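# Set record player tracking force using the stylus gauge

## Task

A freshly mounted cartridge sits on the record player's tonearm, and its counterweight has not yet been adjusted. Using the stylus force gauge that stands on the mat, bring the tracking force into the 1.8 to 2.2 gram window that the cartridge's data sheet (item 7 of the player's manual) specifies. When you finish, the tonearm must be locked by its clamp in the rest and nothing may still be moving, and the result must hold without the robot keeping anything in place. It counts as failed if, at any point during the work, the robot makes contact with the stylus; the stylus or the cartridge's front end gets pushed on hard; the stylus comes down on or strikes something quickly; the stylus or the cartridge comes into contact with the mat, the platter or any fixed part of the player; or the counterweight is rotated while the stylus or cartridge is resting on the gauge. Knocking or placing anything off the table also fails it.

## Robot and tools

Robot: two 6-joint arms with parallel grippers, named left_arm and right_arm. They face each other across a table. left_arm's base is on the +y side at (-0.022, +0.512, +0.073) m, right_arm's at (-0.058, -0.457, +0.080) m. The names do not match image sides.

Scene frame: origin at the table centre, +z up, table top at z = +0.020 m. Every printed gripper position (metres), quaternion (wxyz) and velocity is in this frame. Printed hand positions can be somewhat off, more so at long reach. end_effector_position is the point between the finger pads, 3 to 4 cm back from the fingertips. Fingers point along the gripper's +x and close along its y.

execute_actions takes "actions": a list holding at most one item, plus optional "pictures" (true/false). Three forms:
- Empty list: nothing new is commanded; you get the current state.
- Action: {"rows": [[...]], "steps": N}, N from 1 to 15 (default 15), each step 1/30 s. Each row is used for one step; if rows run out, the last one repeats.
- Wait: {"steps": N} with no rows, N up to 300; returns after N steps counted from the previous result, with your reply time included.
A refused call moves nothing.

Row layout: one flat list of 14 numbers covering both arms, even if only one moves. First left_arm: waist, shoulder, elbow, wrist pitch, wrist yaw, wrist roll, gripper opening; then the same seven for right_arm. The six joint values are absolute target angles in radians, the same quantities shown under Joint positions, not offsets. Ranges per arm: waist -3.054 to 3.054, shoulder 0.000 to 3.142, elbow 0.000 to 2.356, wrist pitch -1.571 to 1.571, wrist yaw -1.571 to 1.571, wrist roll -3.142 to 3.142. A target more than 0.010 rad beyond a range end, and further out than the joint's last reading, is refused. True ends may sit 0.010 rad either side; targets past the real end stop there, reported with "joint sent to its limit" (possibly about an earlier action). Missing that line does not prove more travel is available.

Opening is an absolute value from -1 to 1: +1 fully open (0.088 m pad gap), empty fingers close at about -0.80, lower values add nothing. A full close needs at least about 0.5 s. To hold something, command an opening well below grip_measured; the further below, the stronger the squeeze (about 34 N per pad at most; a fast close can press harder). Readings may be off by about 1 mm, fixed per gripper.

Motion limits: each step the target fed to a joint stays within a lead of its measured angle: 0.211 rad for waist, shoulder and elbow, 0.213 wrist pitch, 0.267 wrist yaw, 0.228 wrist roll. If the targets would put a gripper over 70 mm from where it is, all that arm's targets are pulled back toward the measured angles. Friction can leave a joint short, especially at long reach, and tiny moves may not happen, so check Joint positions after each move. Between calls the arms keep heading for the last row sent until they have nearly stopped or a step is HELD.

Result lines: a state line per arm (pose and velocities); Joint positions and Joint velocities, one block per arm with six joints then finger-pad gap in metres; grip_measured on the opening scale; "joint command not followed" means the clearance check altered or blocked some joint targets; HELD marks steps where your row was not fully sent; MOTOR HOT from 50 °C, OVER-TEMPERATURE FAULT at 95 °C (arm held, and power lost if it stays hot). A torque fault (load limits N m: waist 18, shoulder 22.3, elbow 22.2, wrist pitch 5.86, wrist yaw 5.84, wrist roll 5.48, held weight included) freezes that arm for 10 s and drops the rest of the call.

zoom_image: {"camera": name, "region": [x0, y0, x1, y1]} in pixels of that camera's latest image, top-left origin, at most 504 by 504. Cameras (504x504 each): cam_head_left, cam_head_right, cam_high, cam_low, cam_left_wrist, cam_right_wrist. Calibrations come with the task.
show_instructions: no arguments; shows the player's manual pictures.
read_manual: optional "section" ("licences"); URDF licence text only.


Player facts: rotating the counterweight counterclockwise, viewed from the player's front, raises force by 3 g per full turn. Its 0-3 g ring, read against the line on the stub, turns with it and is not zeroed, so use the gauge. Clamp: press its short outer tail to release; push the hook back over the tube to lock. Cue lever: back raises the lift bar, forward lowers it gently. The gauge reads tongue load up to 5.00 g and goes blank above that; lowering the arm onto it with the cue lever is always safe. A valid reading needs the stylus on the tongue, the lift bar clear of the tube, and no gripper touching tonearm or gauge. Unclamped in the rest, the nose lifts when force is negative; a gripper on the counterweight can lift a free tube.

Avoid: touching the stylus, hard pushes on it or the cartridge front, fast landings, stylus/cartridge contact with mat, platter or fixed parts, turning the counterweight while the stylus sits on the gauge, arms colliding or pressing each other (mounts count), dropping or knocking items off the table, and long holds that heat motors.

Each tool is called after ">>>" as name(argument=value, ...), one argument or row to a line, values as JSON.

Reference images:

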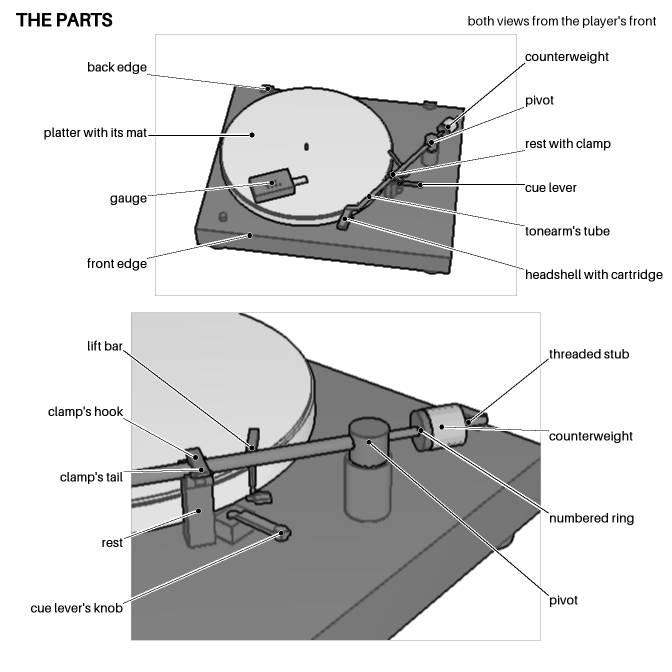

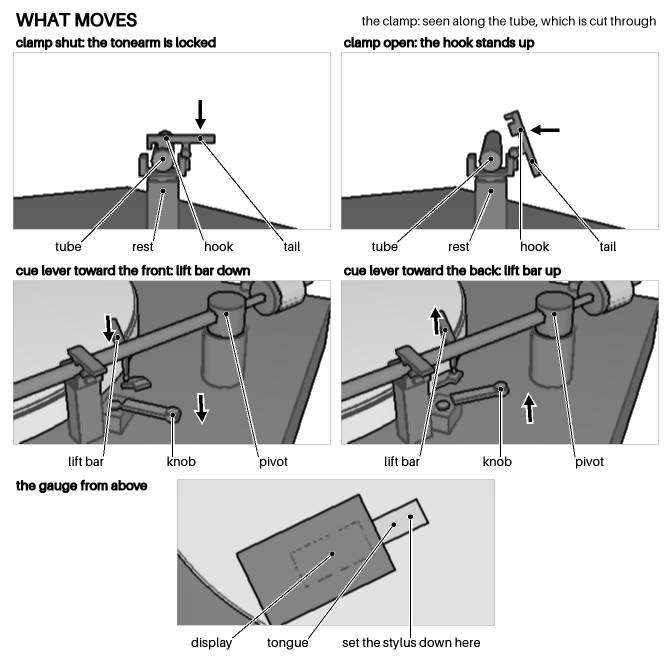

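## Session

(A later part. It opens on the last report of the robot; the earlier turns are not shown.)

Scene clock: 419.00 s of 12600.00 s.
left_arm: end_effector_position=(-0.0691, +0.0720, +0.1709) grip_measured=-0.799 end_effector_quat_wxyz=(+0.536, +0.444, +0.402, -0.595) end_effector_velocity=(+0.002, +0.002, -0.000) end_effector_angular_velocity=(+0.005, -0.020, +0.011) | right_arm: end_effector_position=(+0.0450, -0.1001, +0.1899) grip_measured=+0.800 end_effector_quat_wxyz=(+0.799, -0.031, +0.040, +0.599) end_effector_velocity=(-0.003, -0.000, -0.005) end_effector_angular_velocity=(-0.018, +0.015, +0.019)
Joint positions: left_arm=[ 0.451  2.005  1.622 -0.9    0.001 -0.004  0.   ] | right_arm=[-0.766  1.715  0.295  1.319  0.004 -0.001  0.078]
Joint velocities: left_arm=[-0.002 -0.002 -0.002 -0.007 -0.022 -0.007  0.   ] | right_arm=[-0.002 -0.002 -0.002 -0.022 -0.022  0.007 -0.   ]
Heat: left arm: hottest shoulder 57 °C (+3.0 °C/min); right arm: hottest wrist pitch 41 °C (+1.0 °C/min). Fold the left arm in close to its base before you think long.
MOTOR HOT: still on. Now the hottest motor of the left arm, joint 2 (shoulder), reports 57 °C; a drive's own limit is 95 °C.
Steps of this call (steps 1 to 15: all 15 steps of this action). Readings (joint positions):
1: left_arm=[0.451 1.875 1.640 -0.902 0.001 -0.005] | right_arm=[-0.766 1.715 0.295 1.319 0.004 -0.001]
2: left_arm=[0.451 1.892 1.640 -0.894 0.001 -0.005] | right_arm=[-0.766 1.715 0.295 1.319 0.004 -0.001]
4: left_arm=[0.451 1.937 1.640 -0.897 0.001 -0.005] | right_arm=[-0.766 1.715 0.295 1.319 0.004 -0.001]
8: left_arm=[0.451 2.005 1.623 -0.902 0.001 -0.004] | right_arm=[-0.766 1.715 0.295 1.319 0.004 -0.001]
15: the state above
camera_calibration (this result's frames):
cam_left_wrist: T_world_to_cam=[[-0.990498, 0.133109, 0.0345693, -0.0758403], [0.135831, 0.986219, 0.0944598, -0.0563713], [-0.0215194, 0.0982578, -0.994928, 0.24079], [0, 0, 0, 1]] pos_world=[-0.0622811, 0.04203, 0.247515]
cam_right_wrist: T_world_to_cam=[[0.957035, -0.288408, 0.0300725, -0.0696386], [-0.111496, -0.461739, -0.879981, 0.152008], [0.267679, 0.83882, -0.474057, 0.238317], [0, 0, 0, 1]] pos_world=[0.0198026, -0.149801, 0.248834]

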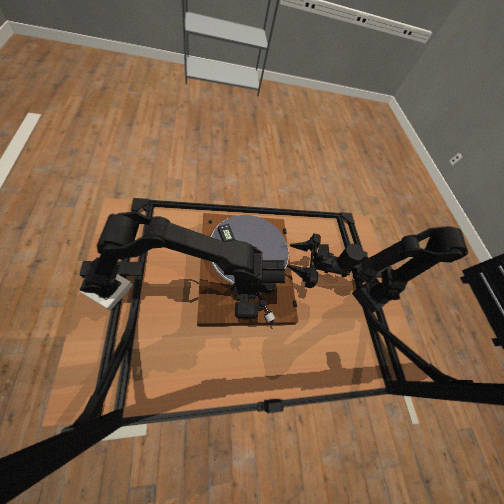

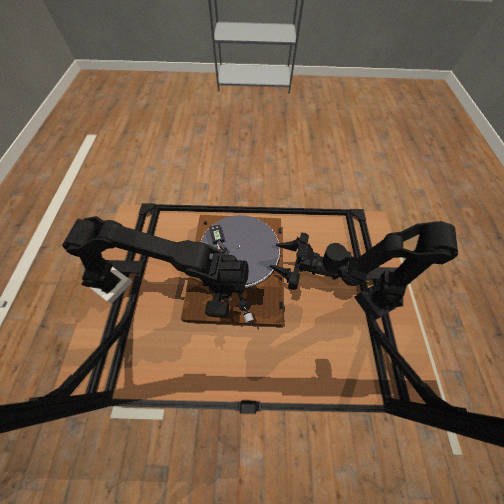

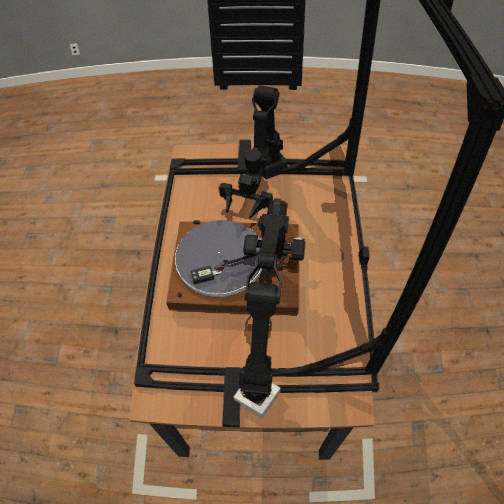

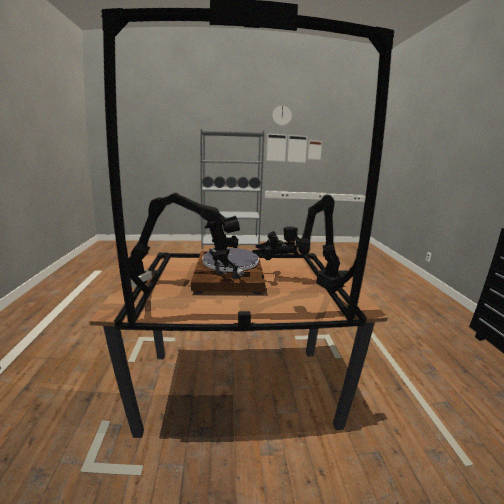

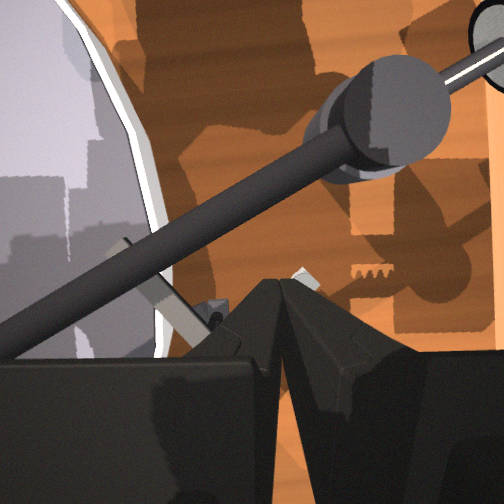

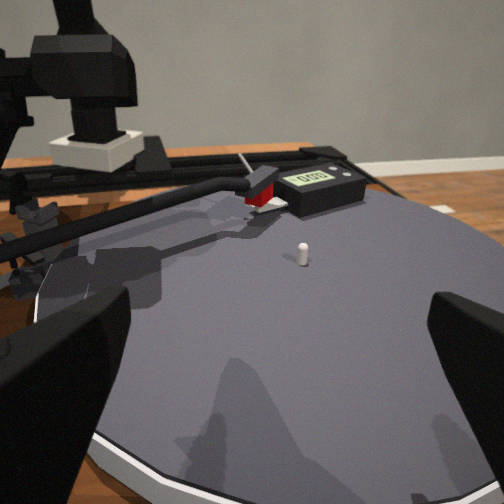

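>>> execute_actions(
  actions=[
    {"rows": [[0.436,1.85,1.5,-0.7,0,0,-0.9, -0.768,1.71,0.29,1.32,0,0,0.8],[0.436,1.85,1.5,-0.7,0,0,-0.9, -0.768,1.71,0.29,1.32,0,0,0.8],[0.436,1.85,1.5,-0.7,0,0,-0.9, -0.768,1.71,0.29,1.32,0,0,0.8],[0.436,1.85,1.5,-0.7,0,0,-0.9, -0.768,1.71,0.29,1.32,0,0,0.8],[0.436,1.85,1.5,-0.7,0,0,-0.9, -0.768,1.71,0.29,1.32,0,0,0.8],[0.436,1.85,1.5,-0.7,0,0,-0.9, -0.768,1.71,0.29,1.32,0,0,0.8],[0.436,1.85,1.5,-0.7,0,0,-0.9, -0.768,1.71,0.29,1.32,0,0,0.8],[0.436,1.77,1.21,-0.38,0,0,-0.9, -0.768,1.71,0.29,1.32,0,0,0.8]], "steps": 15},
  ],
  pictures=false,
)

>>> execute_actions(
  actions=[
    {"steps": 15},
  ],
  pictures=false,
)

>>> execute_actions(
  actions=[
    {"rows": [[0.436,1.838,1.207,-0.38,0,0,-0.9, -0.768,1.71,0.29,1.32,0,0,0.8]], "steps": 15},
  ],
)

Scene clock: 431.27 s of 12600.00 s.
left_arm: end_effector_position=(-0.0746, +0.0750, +0.1795) grip_measured=-0.799 end_effector_quat_wxyz=(+0.589, +0.345, +0.309, -0.662) end_effector_velocity=(+0.006, +0.052, -0.113) end_effector_angular_velocity=(+0.138, -0.018, +0.008) | right_arm: end_effector_position=(+0.0450, -0.1002, +0.1900) grip_measured=+0.800 end_effector_quat_wxyz=(+0.799, -0.031, +0.040, +0.599) end_effector_velocity=(-0.000, -0.001, -0.001) end_effector_angular_velocity=(-0.013, -0.018, +0.007)
Joint positions: left_arm=[ 0.438  1.781  1.233 -0.414  0.001 -0.004  0.   ] | right_arm=[-0.766  1.715  0.295  1.319  0.004 -0.001  0.078]
Joint velocities: left_arm=[-0.002  0.012 -0.383  0.256 -0.007 -0.007  0.   ] | right_arm=[-0.002 -0.002 -0.002 -0.007 -0.007 -0.022 -0.   ]
Heat: left arm: hottest shoulder 58 °C (+4.0 °C/min); right arm: hottest wrist pitch 41 °C (+1.0 °C/min). Fold the left arm in close to its base before you think long.
MOTOR HOT: still on. Now the hottest motor of the left arm, joint 2 (shoulder), reports 58 °C; a drive's own limit is 95 °C.
Steps of this call (steps 1 to 15: the robot went on to your last target; steps 16 to 90: nothing new was sent; then 8.77 s passed at rest; steps 91 to 105: all 15 steps of this action). Readings (joint positions):
91: left_arm=[0.450 1.981 1.595 -0.848 0.001 -0.004] | right_arm=[-0.766 1.715 0.295 1.319 0.004 -0.001]
92: left_arm=[0.448 1.957 1.563 -0.802 0.001 -0.004] | right_arm=[-0.766 1.715 0.295 1.319 0.004 -0.001]
94: left_arm=[0.443 1.910 1.530 -0.755 0.001 -0.004] | right_arm=[-0.766 1.715 0.295 1.319 0.004 -0.001]
98: left_arm=[0.438 1.841 1.488 -0.653 0.001 -0.004] | right_arm=[-0.766 1.715 0.295 1.319 0.004 -0.001]
105: the state above

Scene clock: 431.77 s of 12600.00 s.
left_arm: end_effector_position=(-0.0748, +0.0726, +0.1795) grip_measured=-0.799 end_effector_quat_wxyz=(+0.592, +0.338, +0.303, -0.666) end_effector_velocity=(+0.002, +0.000, +0.001) end_effector_angular_velocity=(+0.002, -0.005, +0.028) | right_arm: end_effector_position=(+0.0450, -0.1002, +0.1900) grip_measured=+0.800 end_effector_quat_wxyz=(+0.799, -0.031, +0.040, +0.599) end_effector_velocity=(-0.004, +0.000, -0.003) end_effector_angular_velocity=(-0.017, -0.015, +0.027)
Joint positions: left_arm=[ 0.438  1.779  1.22  -0.382  0.001 -0.004  0.   ] | right_arm=[-0.766  1.715  0.295  1.319  0.004 -0.001  0.078]
Joint velocities: left_arm=[-0.002 -0.002  0.002 -0.007 -0.022 -0.022  0.   ] | right_arm=[ 0.002  0.002 -0.002 -0.007 -0.022 -0.022 -0.   ]
Heat: left arm: hottest shoulder 58 °C (+4.0 °C/min); right arm: hottest wrist pitch 41 °C (+1.0 °C/min). Fold the left arm in close to its base before you think long.
MOTOR HOT: still on. Now the hottest motor of the left arm, joint 2 (shoulder), reports 58 °C; a drive's own limit is 95 °C.
Steps of this call (steps 1 to 15: the robot went on to your last target). Readings (joint positions):
1: left_arm=[0.438 1.781 1.224 -0.406 0.001 -0.004] | right_arm=[-0.766 1.715 0.295 1.319 0.004 -0.001]
2: left_arm=[0.438 1.781 1.220 -0.398 0.001 -0.004] | right_arm=[-0.766 1.715 0.295 1.319 0.004 -0.001]
4: left_arm=[0.438 1.780 1.220 -0.386 0.001 -0.004] | right_arm=[-0.766 1.715 0.295 1.319 0.004 -0.001]
8: left_arm=[0.438 1.779 1.220 -0.384 0.001 -0.004] | right_arm=[-0.766 1.715 0.295 1.319 0.004 -0.001]
15: the state above

Scene clock: 432.27 s of 12600.00 s.
left_arm: end_effector_position=(-0.0746, +0.0748, +0.1541) grip_measured=-0.799 end_effector_quat_wxyz=(+0.583, +0.358, +0.321, -0.655) end_effector_velocity=(+0.002, -0.001, +0.001) end_effector_angular_velocity=(-0.008, -0.001, +0.013) | right_arm: end_effector_position=(+0.0450, -0.1002, +0.1900) grip_measured=+0.800 end_effector_quat_wxyz=(+0.799, -0.031, +0.040, +0.599) end_effector_velocity=(-0.001, -0.001, -0.003) end_effector_angular_velocity=(-0.018, -0.002, +0.006)
Joint positions: left_arm=[ 0.438  1.833  1.213 -0.381  0.001 -0.004  0.   ] | right_arm=[-0.766  1.715  0.295  1.319  0.004 -0.001  0.078]
Joint velocities: left_arm=[ 0.002 -0.002 -0.002  0.007 -0.007 -0.007  0.   ] | right_arm=[-0.002 -0.007 -0.002 -0.022 -0.007 -0.007 -0.   ]
Heat: left arm: hottest shoulder 58 °C (+4.0 °C/min); right arm: hottest wrist pitch 41 °C (+1.0 °C/min). Fold the left arm in close to its base before you think long.
MOTOR HOT: still on. Now the hottest motor of the left arm, joint 2 (shoulder), reports 58 °C; a drive's own limit is 95 °C.
Steps of this call (steps 1 to 15: all 15 steps of this action). Readings (joint positions):
1: left_arm=[0.438 1.785 1.219 -0.382 0.001 -0.004] | right_arm=[-0.766 1.715 0.295 1.319 0.004 -0.001]
2: left_arm=[0.438 1.792 1.219 -0.378 0.001 -0.004] | right_arm=[-0.766 1.715 0.295 1.319 0.004 -0.001]
4: left_arm=[0.438 1.808 1.219 -0.379 0.001 -0.004] | right_arm=[-0.766 1.715 0.295 1.319 0.004 -0.001]
8: left_arm=[0.438 1.832 1.213 -0.381 0.001 -0.004] | right_arm=[-0.766 1.715 0.295 1.319 0.004 -0.001]
15: the state above
camera_calibration (this result's frames):
cam_left_wrist: T_world_to_cam=[[-0.987685, 0.154388, 0.0253569, -0.0809928], [0.147076, 0.971465, -0.186079, -0.0116889], [-0.0533617, -0.180058, -0.982208, 0.240206], [0, 0, 0, 1]] pos_world=[-0.0654584, 0.0671106, 0.235811]
cam_right_wrist: T_world_to_cam=[[0.957035, -0.288408, 0.0300725, -0.0696403], [-0.111496, -0.461739, -0.879981, 0.151974], [0.267679, 0.83882, -0.474057, 0.238411], [0, 0, 0, 1]] pos_world=[0.0197751, -0.149897, 0.248849]

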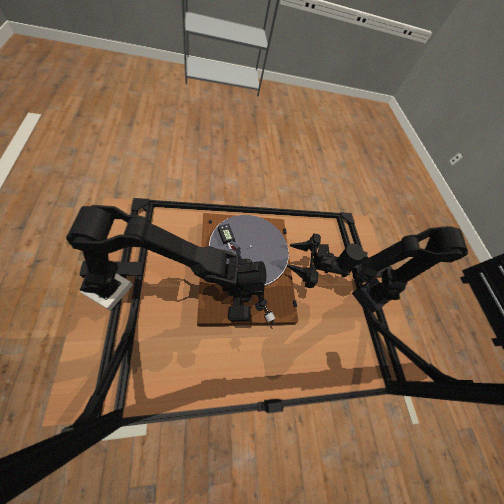

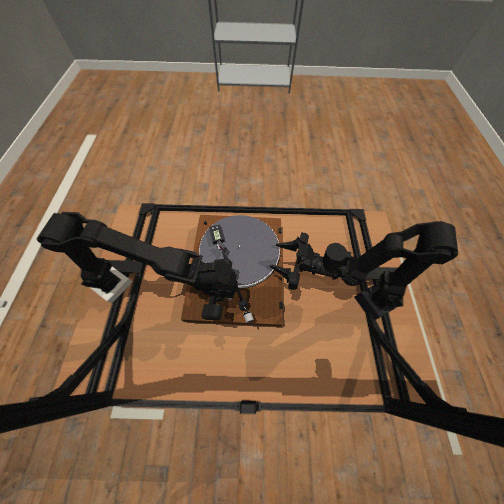

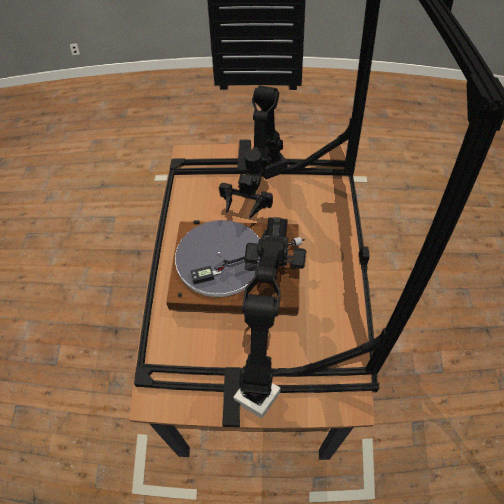

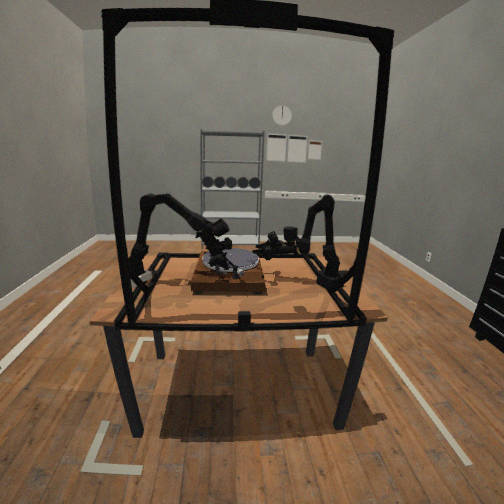

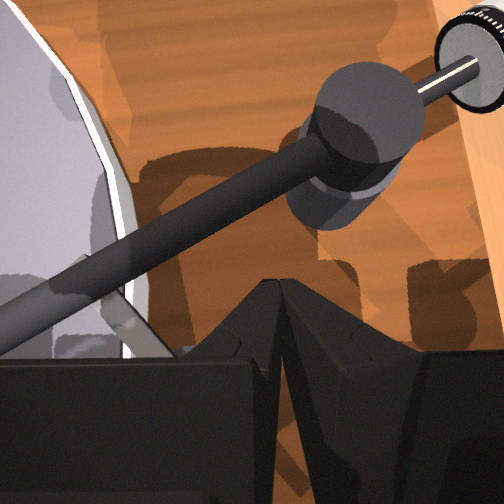

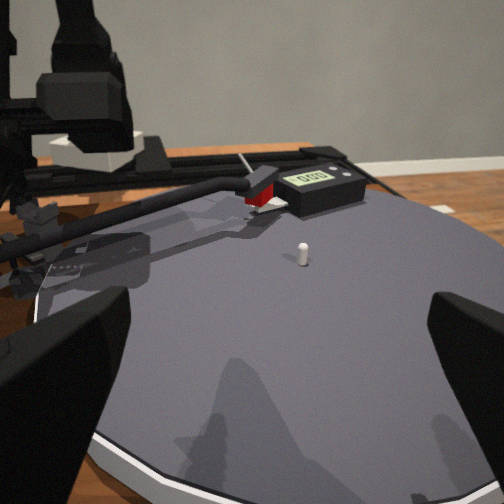

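>>> execute_actions(
  actions=[],
)

Scene clock: 446.97 s of 12600.00 s.
left_arm: end_effector_position=(-0.0747, +0.0750, +0.1538) grip_measured=-0.799 end_effector_quat_wxyz=(+0.583, +0.358, +0.321, -0.655) end_effector_velocity=(+0.004, -0.003, +0.003) end_effector_angular_velocity=(-0.014, -0.013, +0.020) | right_arm: end_effector_position=(+0.0451, -0.1003, +0.1898) grip_measured=+0.800 end_effector_quat_wxyz=(+0.799, -0.031, +0.040, +0.599) end_effector_velocity=(-0.003, -0.000, -0.001) end_effector_angular_velocity=(-0.008, -0.003, +0.020)
Joint positions: left_arm=[ 0.438  1.834  1.212 -0.381  0.001 -0.004  0.   ] | right_arm=[-0.767  1.715  0.294  1.319  0.004 -0.001  0.078]
Joint velocities: left_arm=[ 0.002 -0.002  0.002  0.007 -0.022 -0.007  0.   ] | right_arm=[-0.002 -0.002 -0.002 -0.007 -0.022 -0.007 -0.   ]
Heat: left arm: hottest shoulder 56 °C (+1.0 °C/min); right arm: hottest wrist pitch 41 °C (+1.0 °C/min). Fold the left arm in close to its base before you think long.
MOTOR HOT: still on. Now the hottest motor of the left arm, joint 2 (shoulder), reports 56 °C; a drive's own limit is 95 °C.
Steps of this call (steps 1 to 15: the robot went on to your last target; steps 16 to 90: nothing new was sent; then 11.70 s passed at rest). Readings (joint positions):
1: left_arm=[0.438 1.833 1.213 -0.381 0.001 -0.004] | right_arm=[-0.766 1.715 0.295 1.319 0.004 -0.001]
2: left_arm=[0.438 1.833 1.213 -0.381 0.001 -0.004] | right_arm=[-0.766 1.715 0.295 1.319 0.004 -0.001]
4: left_arm=[0.438 1.833 1.213 -0.381 0.001 -0.004] | right_arm=[-0.766 1.715 0.295 1.319 0.004 -0.001]
8: left_arm=[0.438 1.833 1.213 -0.381 0.001 -0.004] | right_arm=[-0.766 1.715 0.295 1.319 0.004 -0.001]
90: the state above
All arms were judged still, so your last target was given up. Only a new action makes them travel on or press farther. Fingers that are still opening or closing keep moving.
camera_calibration (this result's frames):
cam_left_wrist: T_world_to_cam=[[-0.987584, 0.155064, 0.0251798, -0.0811732], [0.147813, 0.971497, -0.185323, -0.0119145], [-0.053199, -0.1793, -0.982355, 0.239911], [0, 0, 0, 1]] pos_world=[-0.0656411, 0.067178, 0.235513]
cam_right_wrist: T_world_to_cam=[[0.956928, -0.288762, 0.0300774, -0.0698111], [-0.111765, -0.462019, -0.879799, 0.151769], [0.267949, 0.838543, -0.474393, 0.238461], [0, 0, 0, 1]] pos_world=[0.0198714, -0.149998, 0.24875]

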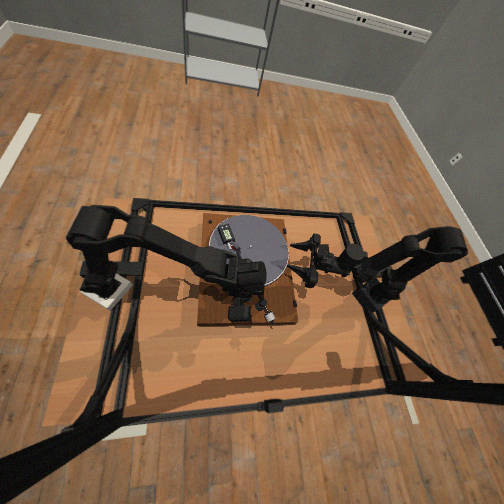

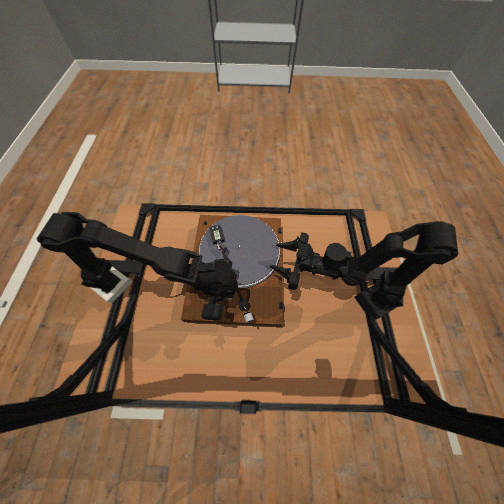

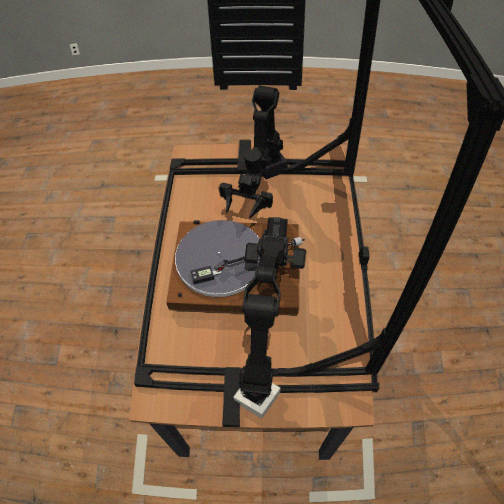

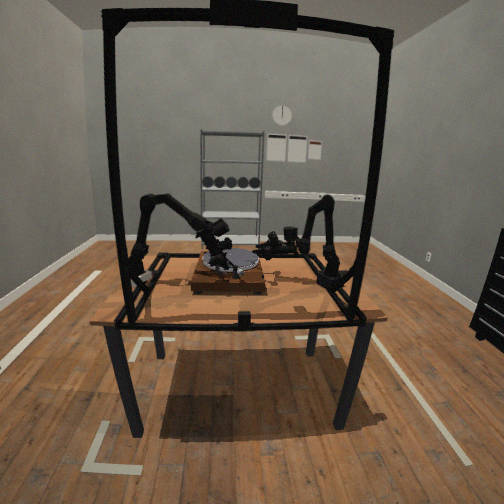

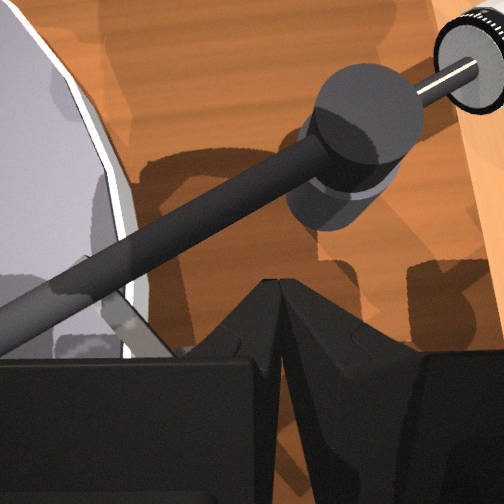

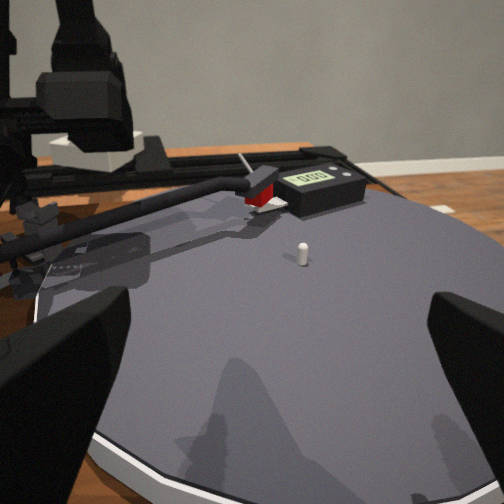

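>>> execute_actions(
  actions=[
    {"rows":[[0.436,1.85,1.19,-0.35,0,0,-0.9,-0.768,1.71,0.29,1.32,0,0,0.8],[0.436,1.85,1.19,-0.35,0,0,-0.9,-0.768,1.71,0.29,1.32,0,0,0.8],[0.436,1.858,1.18,-0.33,0,0,-0.9,-0.768,1.71,0.29,1.32,0,0,0.8],[0.436,1.858,1.18,-0.33,0,0,-0.9,-0.768,1.71,0.29,1.32,0,0,0.8],[0.436,1.866,1.168,-0.31,0,0,-0.9,-0.768,1.71,0.29,1.32,0,0,0.8],[0.436,1.866,1.168,-0.31,0,0,-0.9,-0.768,1.71,0.29,1.32,0,0,0.8],[0.436,1.875,1.157,-0.293,0,0,-0.9,-0.768,1.71,0.29,1.32,0,0,0.8]]},
  ],
)

Scene clock: 452.33 s of 12600.00 s.
left_arm: end_effector_position=(-0.0754, +0.0686, +0.1418) grip_measured=-0.799 end_effector_quat_wxyz=(+0.587, +0.350, +0.309, -0.662) end_effector_velocity=(+0.002, +0.002, -0.002) end_effector_angular_velocity=(+0.002, -0.006, +0.028) | right_arm: end_effector_position=(+0.0451, -0.1003, +0.1900) grip_measured=+0.800 end_effector_quat_wxyz=(+0.799, -0.031, +0.040, +0.599) end_effector_velocity=(-0.000, -0.001, -0.001) end_effector_angular_velocity=(-0.005, +0.010, +0.004)
Joint positions: left_arm=[ 0.438  1.86   1.178 -0.289  0.     0.003  0.   ] | right_arm=[-0.767  1.714  0.294  1.319  0.004 -0.001  0.078]
Joint velocities: left_arm=[-0.002 -0.002 -0.012  0.007 -0.022 -0.022  0.   ] | right_arm=[-0.002 -0.002 -0.002 -0.007 -0.007  0.007 -0.   ]
Heat: left arm: hottest shoulder 55 °C (-1.0 °C/min); right arm: hottest wrist pitch 41 °C (+1.0 °C/min). Fold the left arm in close to its base before you think long.
MOTOR HOT: still on. Now the hottest motor of the left arm, joint 2 (shoulder), reports 55 °C; a drive's own limit is 95 °C.
Steps of this call (steps 1 to 90: nothing new was sent; then 1.87 s passed at rest; steps 91 to 105: all 15 steps of this action). Readings (joint positions):
91: left_arm=[0.438 1.835 1.210 -0.375 0.001 -0.004] | right_arm=[-0.767 1.714 0.294 1.319 0.004 -0.001]
92: left_arm=[0.438 1.835 1.208 -0.367 0.001 -0.004] | right_arm=[-0.767 1.714 0.294 1.319 0.004 -0.001]
94: left_arm=[0.438 1.840 1.201 -0.348 0.001 -0.004] | right_arm=[-0.767 1.714 0.294 1.319 0.004 -0.001]
98: left_arm=[0.438 1.851 1.186 -0.305 -0.000 0.000] | right_arm=[-0.767 1.714 0.294 1.319 0.004 -0.001]
105: the state above
camera_calibration (this result's frames):
cam_left_wrist: T_world_to_cam=[[-0.986758, 0.161026, 0.0194773, -0.0800566], [0.15307, 0.964199, -0.216542, -0.00248965], [-0.0536489, -0.210693, -0.976079, 0.228197], [0, 0, 0, 1]] pos_world=[-0.0663729, 0.0633712, 0.223758]
cam_right_wrist: T_world_to_cam=[[0.956925, -0.288773, 0.0300725, -0.0698151], [-0.111672, -0.461696, -0.879981, 0.151948], [0.267999, 0.838717, -0.474057, 0.238478], [0, 0, 0, 1]] pos_world=[0.0198645, -0.150022, 0.248863]

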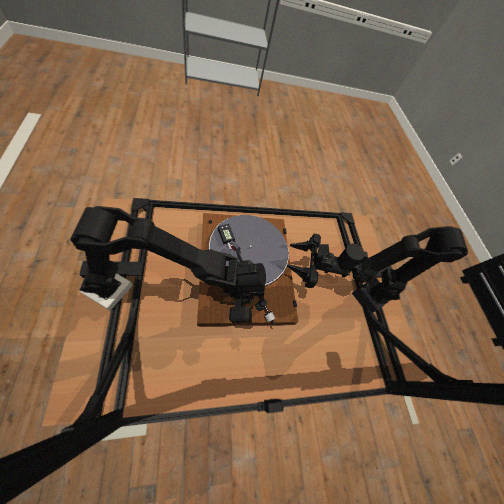

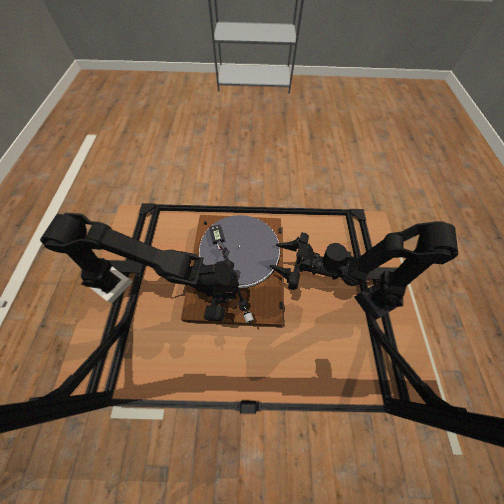

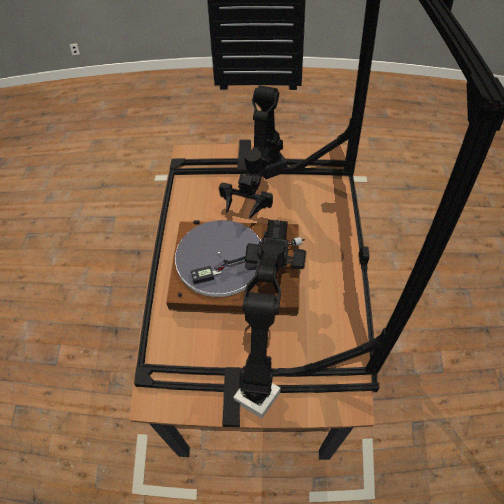

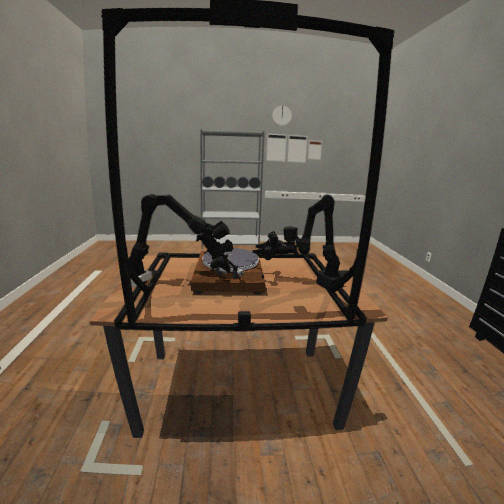

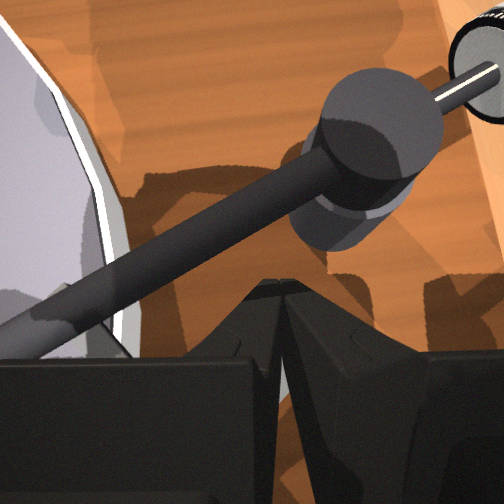

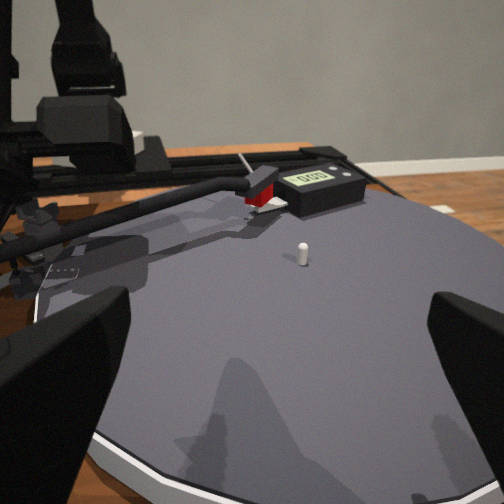

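>>> execute_actions(
  actions=[
    {"rows":[[0.436,1.875,1.165,-0.30,0,0,-0.9,-0.768,1.71,0.29,1.32,0,0,0.8],[0.436,1.875,1.165,-0.31,0,0,-0.9,-0.768,1.71,0.29,1.32,0,0,0.8],[0.436,1.875,1.165,-0.32,0,0,-0.9,-0.768,1.71,0.29,1.32,0,0,0.8],[0.436,1.875,1.165,-0.33,0,0,-0.9,-0.768,1.71,0.29,1.32,0,0,0.8],[0.436,1.875,1.165,-0.335,0,0,-0.9,-0.768,1.71,0.29,1.32,0,0,0.8]]},
  ],
)

Scene clock: 458.00 s of 12600.00 s.
left_arm: end_effector_position=(-0.0753, +0.0705, +0.1410) grip_measured=-0.799 end_effector_quat_wxyz=(+0.584, +0.355, +0.312, -0.660) end_effector_velocity=(-0.000, -0.001, +0.003) end_effector_angular_velocity=(-0.011, +0.007, +0.020) | right_arm: end_effector_position=(+0.0450, -0.1004, +0.1898) grip_measured=+0.800 end_effector_quat_wxyz=(+0.799, -0.031, +0.040, +0.599) end_effector_velocity=(-0.000, -0.001, -0.001) end_effector_angular_velocity=(-0.005, +0.010, +0.004)
Joint positions: left_arm=[ 0.437  1.861  1.182 -0.305  0.     0.004  0.   ] | right_arm=[-0.767  1.714  0.294  1.319  0.004 -0.001  0.078]
Joint velocities: left_arm=[-0.002 -0.007 -0.002  0.007 -0.007 -0.022  0.   ] | right_arm=[-0.002 -0.002 -0.002 -0.007 -0.007  0.007 -0.   ]
Heat: left arm: hottest shoulder 54 °C (-2.0 °C/min); right arm: hottest wrist pitch 41 °C (+1.0 °C/min). Fold the left arm in close to its base before you think long.
MOTOR HOT: still on. Now the hottest motor of the left arm, joint 2 (shoulder), reports 54 °C; a drive's own limit is 95 °C.
Steps of this call (steps 1 to 15: the robot went on to your last target; steps 16 to 90: nothing new was sent; then 2.17 s passed at rest; steps 91 to 105: all 15 steps of this action). Readings (joint positions):
91: left_arm=[0.438 1.861 1.178 -0.288 0.000 0.003] | right_arm=[-0.767 1.714 0.294 1.319 0.004 -0.001]
92: left_arm=[0.438 1.861 1.178 -0.288 0.000 0.003] | right_arm=[-0.767 1.714 0.294 1.319 0.004 -0.001]
94: left_arm=[0.438 1.861 1.178 -0.292 0.000 0.003] | right_arm=[-0.767 1.714 0.294 1.319 0.004 -0.001]
98: left_arm=[0.437 1.861 1.181 -0.303 0.000 0.004] | right_arm=[-0.767 1.714 0.294 1.319 0.004 -0.001]
105: the state above
camera_calibration (this result's frames):
cam_left_wrist: T_world_to_cam=[[-0.986539, 0.162396, 0.019206, -0.0803347], [0.15517, 0.966708, -0.203466, -0.00643677], [-0.0516086, -0.197747, -0.978894, 0.227396], [0, 0, 0, 1]] pos_world=[-0.066519, 0.0642353, 0.22283]
cam_right_wrist: T_world_to_cam=[[0.956928, -0.288762, 0.0300774, -0.0698128], [-0.111765, -0.462019, -0.879799, 0.151734], [0.267949, 0.838543, -0.474393, 0.238555], [0, 0, 0, 1]] pos_world=[0.0198438, -0.150094, 0.248765]

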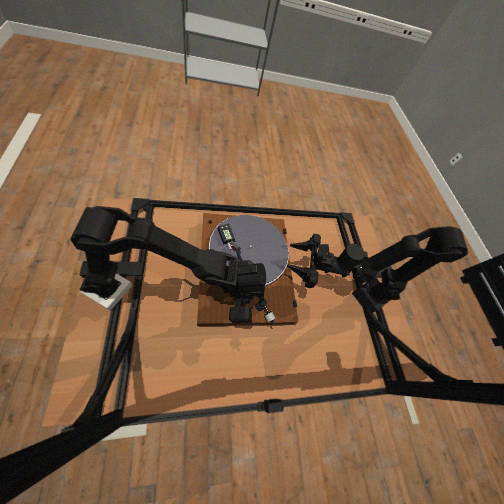

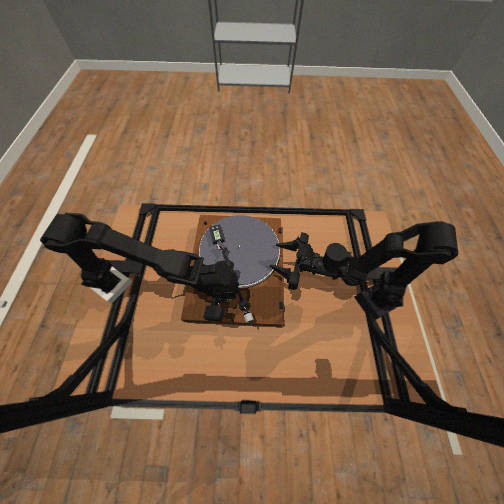

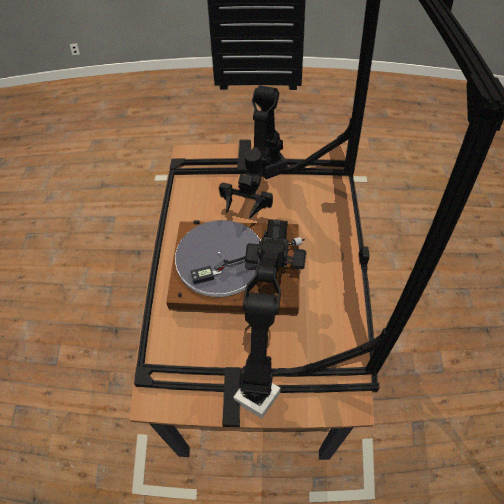

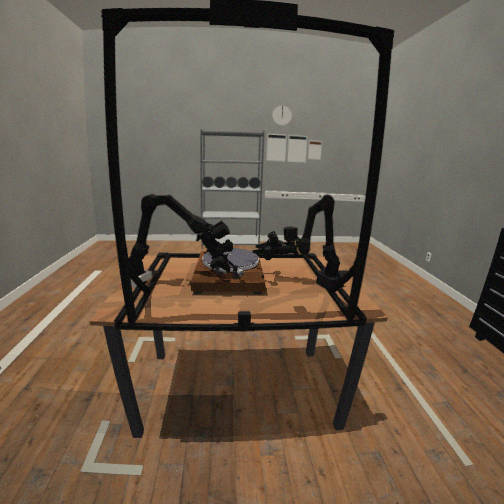

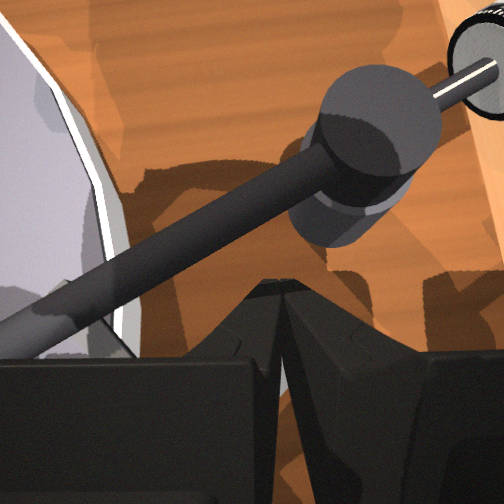

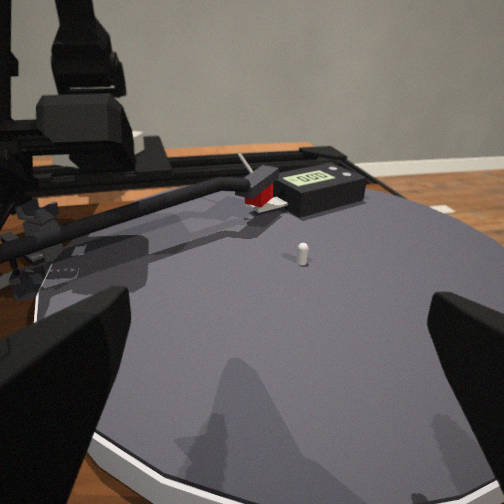

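>>> execute_actions(
  actions=[
    {"rows":[[0.436,1.85,1.17,-0.31,0,0,-0.9,-0.768,1.71,0.29,1.32,0,0,0.8],[0.436,1.845,1.163,-0.31,0,0,-0.9,-0.768,1.71,0.29,1.32,0,0,0.8],[0.436,1.84,1.156,-0.31,0,0,-0.9,-0.768,1.71,0.29,1.32,0,0,0.8],[0.436,1.835,1.15,-0.31,0,0,-0.9,-0.768,1.71,0.29,1.32,0,0,0.8],[0.435,1.83,1.143,-0.31,0,0,-0.9,-0.768,1.71,0.29,1.32,0,0,0.8],[0.435,1.825,1.136,-0.31,0,0,-0.9,-0.768,1.71,0.29,1.32,0,0,0.8],[0.434,1.82,1.13,-0.31,0,0,-0.9,-0.768,1.71,0.29,1.32,0,0,0.8],[0.434,1.815,1.123,-0.31,0,0,-0.9,-0.768,1.71,0.29,1.32,0,0,0.8],[0.433,1.81,1.116,-0.31,0,0,-0.9,-0.768,1.71,0.29,1.32,0,0,0.8],[0.432,1.805,1.11,-0.31,0,0,-0.9,-0.768,1.71,0.29,1.32,0,0,0.8],[0.43,1.80,1.103,-0.31,0,0,-0.9,-0.768,1.71,0.29,1.32,0,0,0.8]]},
  ],
)

Scene clock: 466.37 s of 12600.00 s.
left_arm: end_effector_position=(-0.0754, +0.0705, +0.1452) grip_measured=-0.799 end_effector_quat_wxyz=(+0.589, +0.343, +0.301, -0.667) end_effector_velocity=(+0.000, +0.003, +0.000) end_effector_angular_velocity=(-0.003, -0.001, +0.008) | right_arm: end_effector_position=(+0.0450, -0.1004, +0.1900) grip_measured=+0.800 end_effector_quat_wxyz=(+0.799, -0.031, +0.040, +0.599) end_effector_velocity=(-0.003, -0.000, -0.001) end_effector_angular_velocity=(-0.008, -0.003, +0.020)
Joint positions: left_arm=[ 0.437  1.839  1.153 -0.262  0.001  0.007  0.   ] | right_arm=[-0.767  1.714  0.294  1.319  0.004 -0.001  0.078]
Joint velocities: left_arm=[-0.002 -0.012 -0.017  0.007 -0.007 -0.007  0.   ] | right_arm=[-0.002 -0.002 -0.002 -0.007 -0.022 -0.007 -0.   ]
Heat: left arm: hottest shoulder 54 °C (-3.0 °C/min); right arm: hottest wrist pitch 41 °C (+0.0 °C/min). Fold the left arm in close to its base before you think long.
MOTOR HOT: still on. Now the hottest motor of the left arm, joint 2 (shoulder), reports 54 °C; a drive's own limit is 95 °C.
Steps of this call (steps 1 to 15: the robot went on to your last target; steps 16 to 90: nothing new was sent; then 4.87 s passed at rest; steps 91 to 105: all 15 steps of this action). Readings (joint positions):
91: left_arm=[0.437 1.861 1.183 -0.306 0.000 0.004] | right_arm=[-0.767 1.714 0.294 1.319 0.004 -0.001]
92: left_arm=[0.437 1.859 1.183 -0.305 0.000 0.004] | right_arm=[-0.767 1.714 0.294 1.319 0.004 -0.001]
94: left_arm=[0.437 1.857 1.183 -0.302 0.000 0.004] | right_arm=[-0.767 1.714 0.294 1.319 0.004 -0.001]
98: left_arm=[0.437 1.848 1.168 -0.283 0.000 0.004] | right_arm=[-0.767 1.714 0.294 1.319 0.004 -0.001]
105: the state above
camera_calibration (this result's frames):
cam_left_wrist: T_world_to_cam=[[-0.986095, 0.165319, 0.0169183, -0.0803701], [0.156618, 0.958552, -0.23801, 0.000157026], [-0.0555646, -0.232051, -0.971115, 0.23253], [0, 0, 0, 1]] pos_world=[-0.0663567, 0.067095, 0.227211]
cam_right_wrist: T_world_to_cam=[[0.957036, -0.28841, 0.030034, -0.0697207], [-0.11153, -0.461729, -0.879981, 0.151905], [0.267663, 0.838824, -0.474058, 0.2386], [0, 0, 0, 1]] pos_world=[0.0198029, -0.150112, 0.248878]

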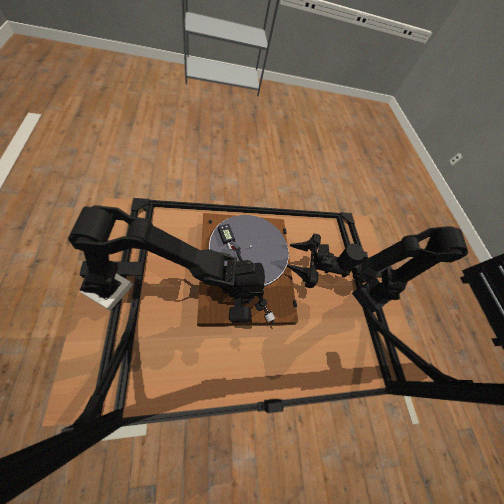

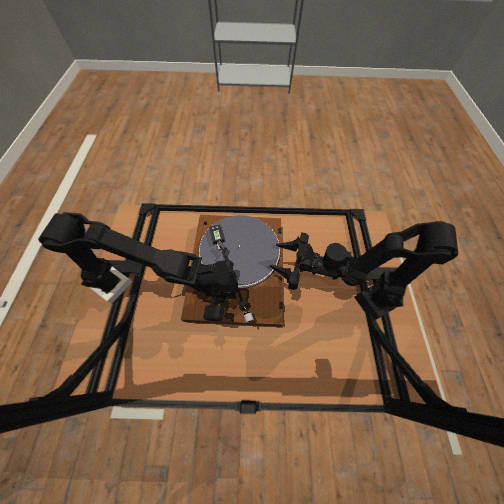

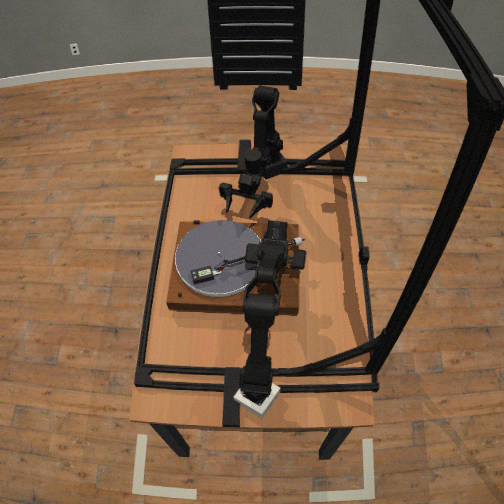

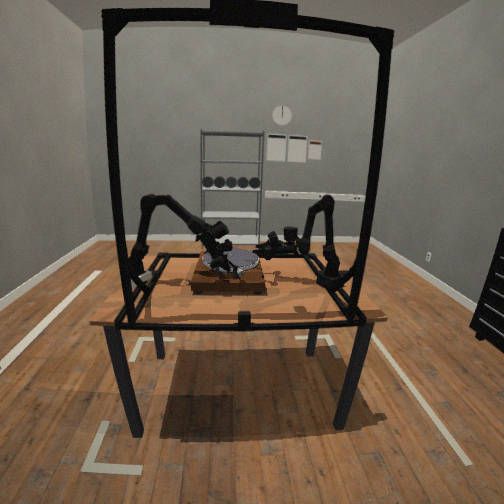

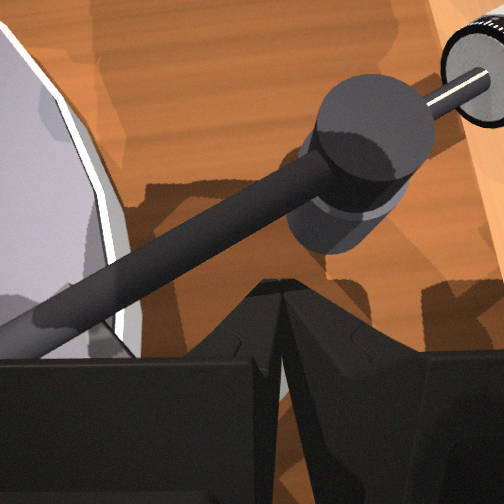

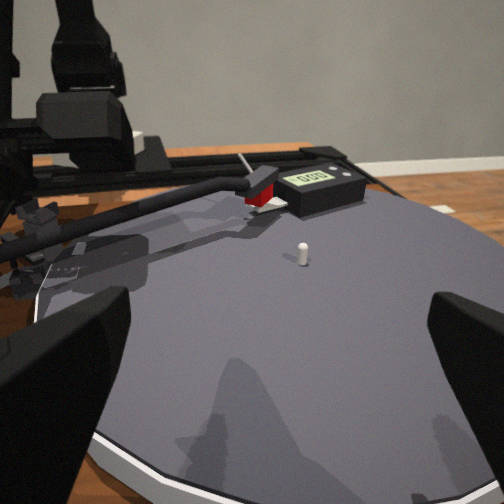

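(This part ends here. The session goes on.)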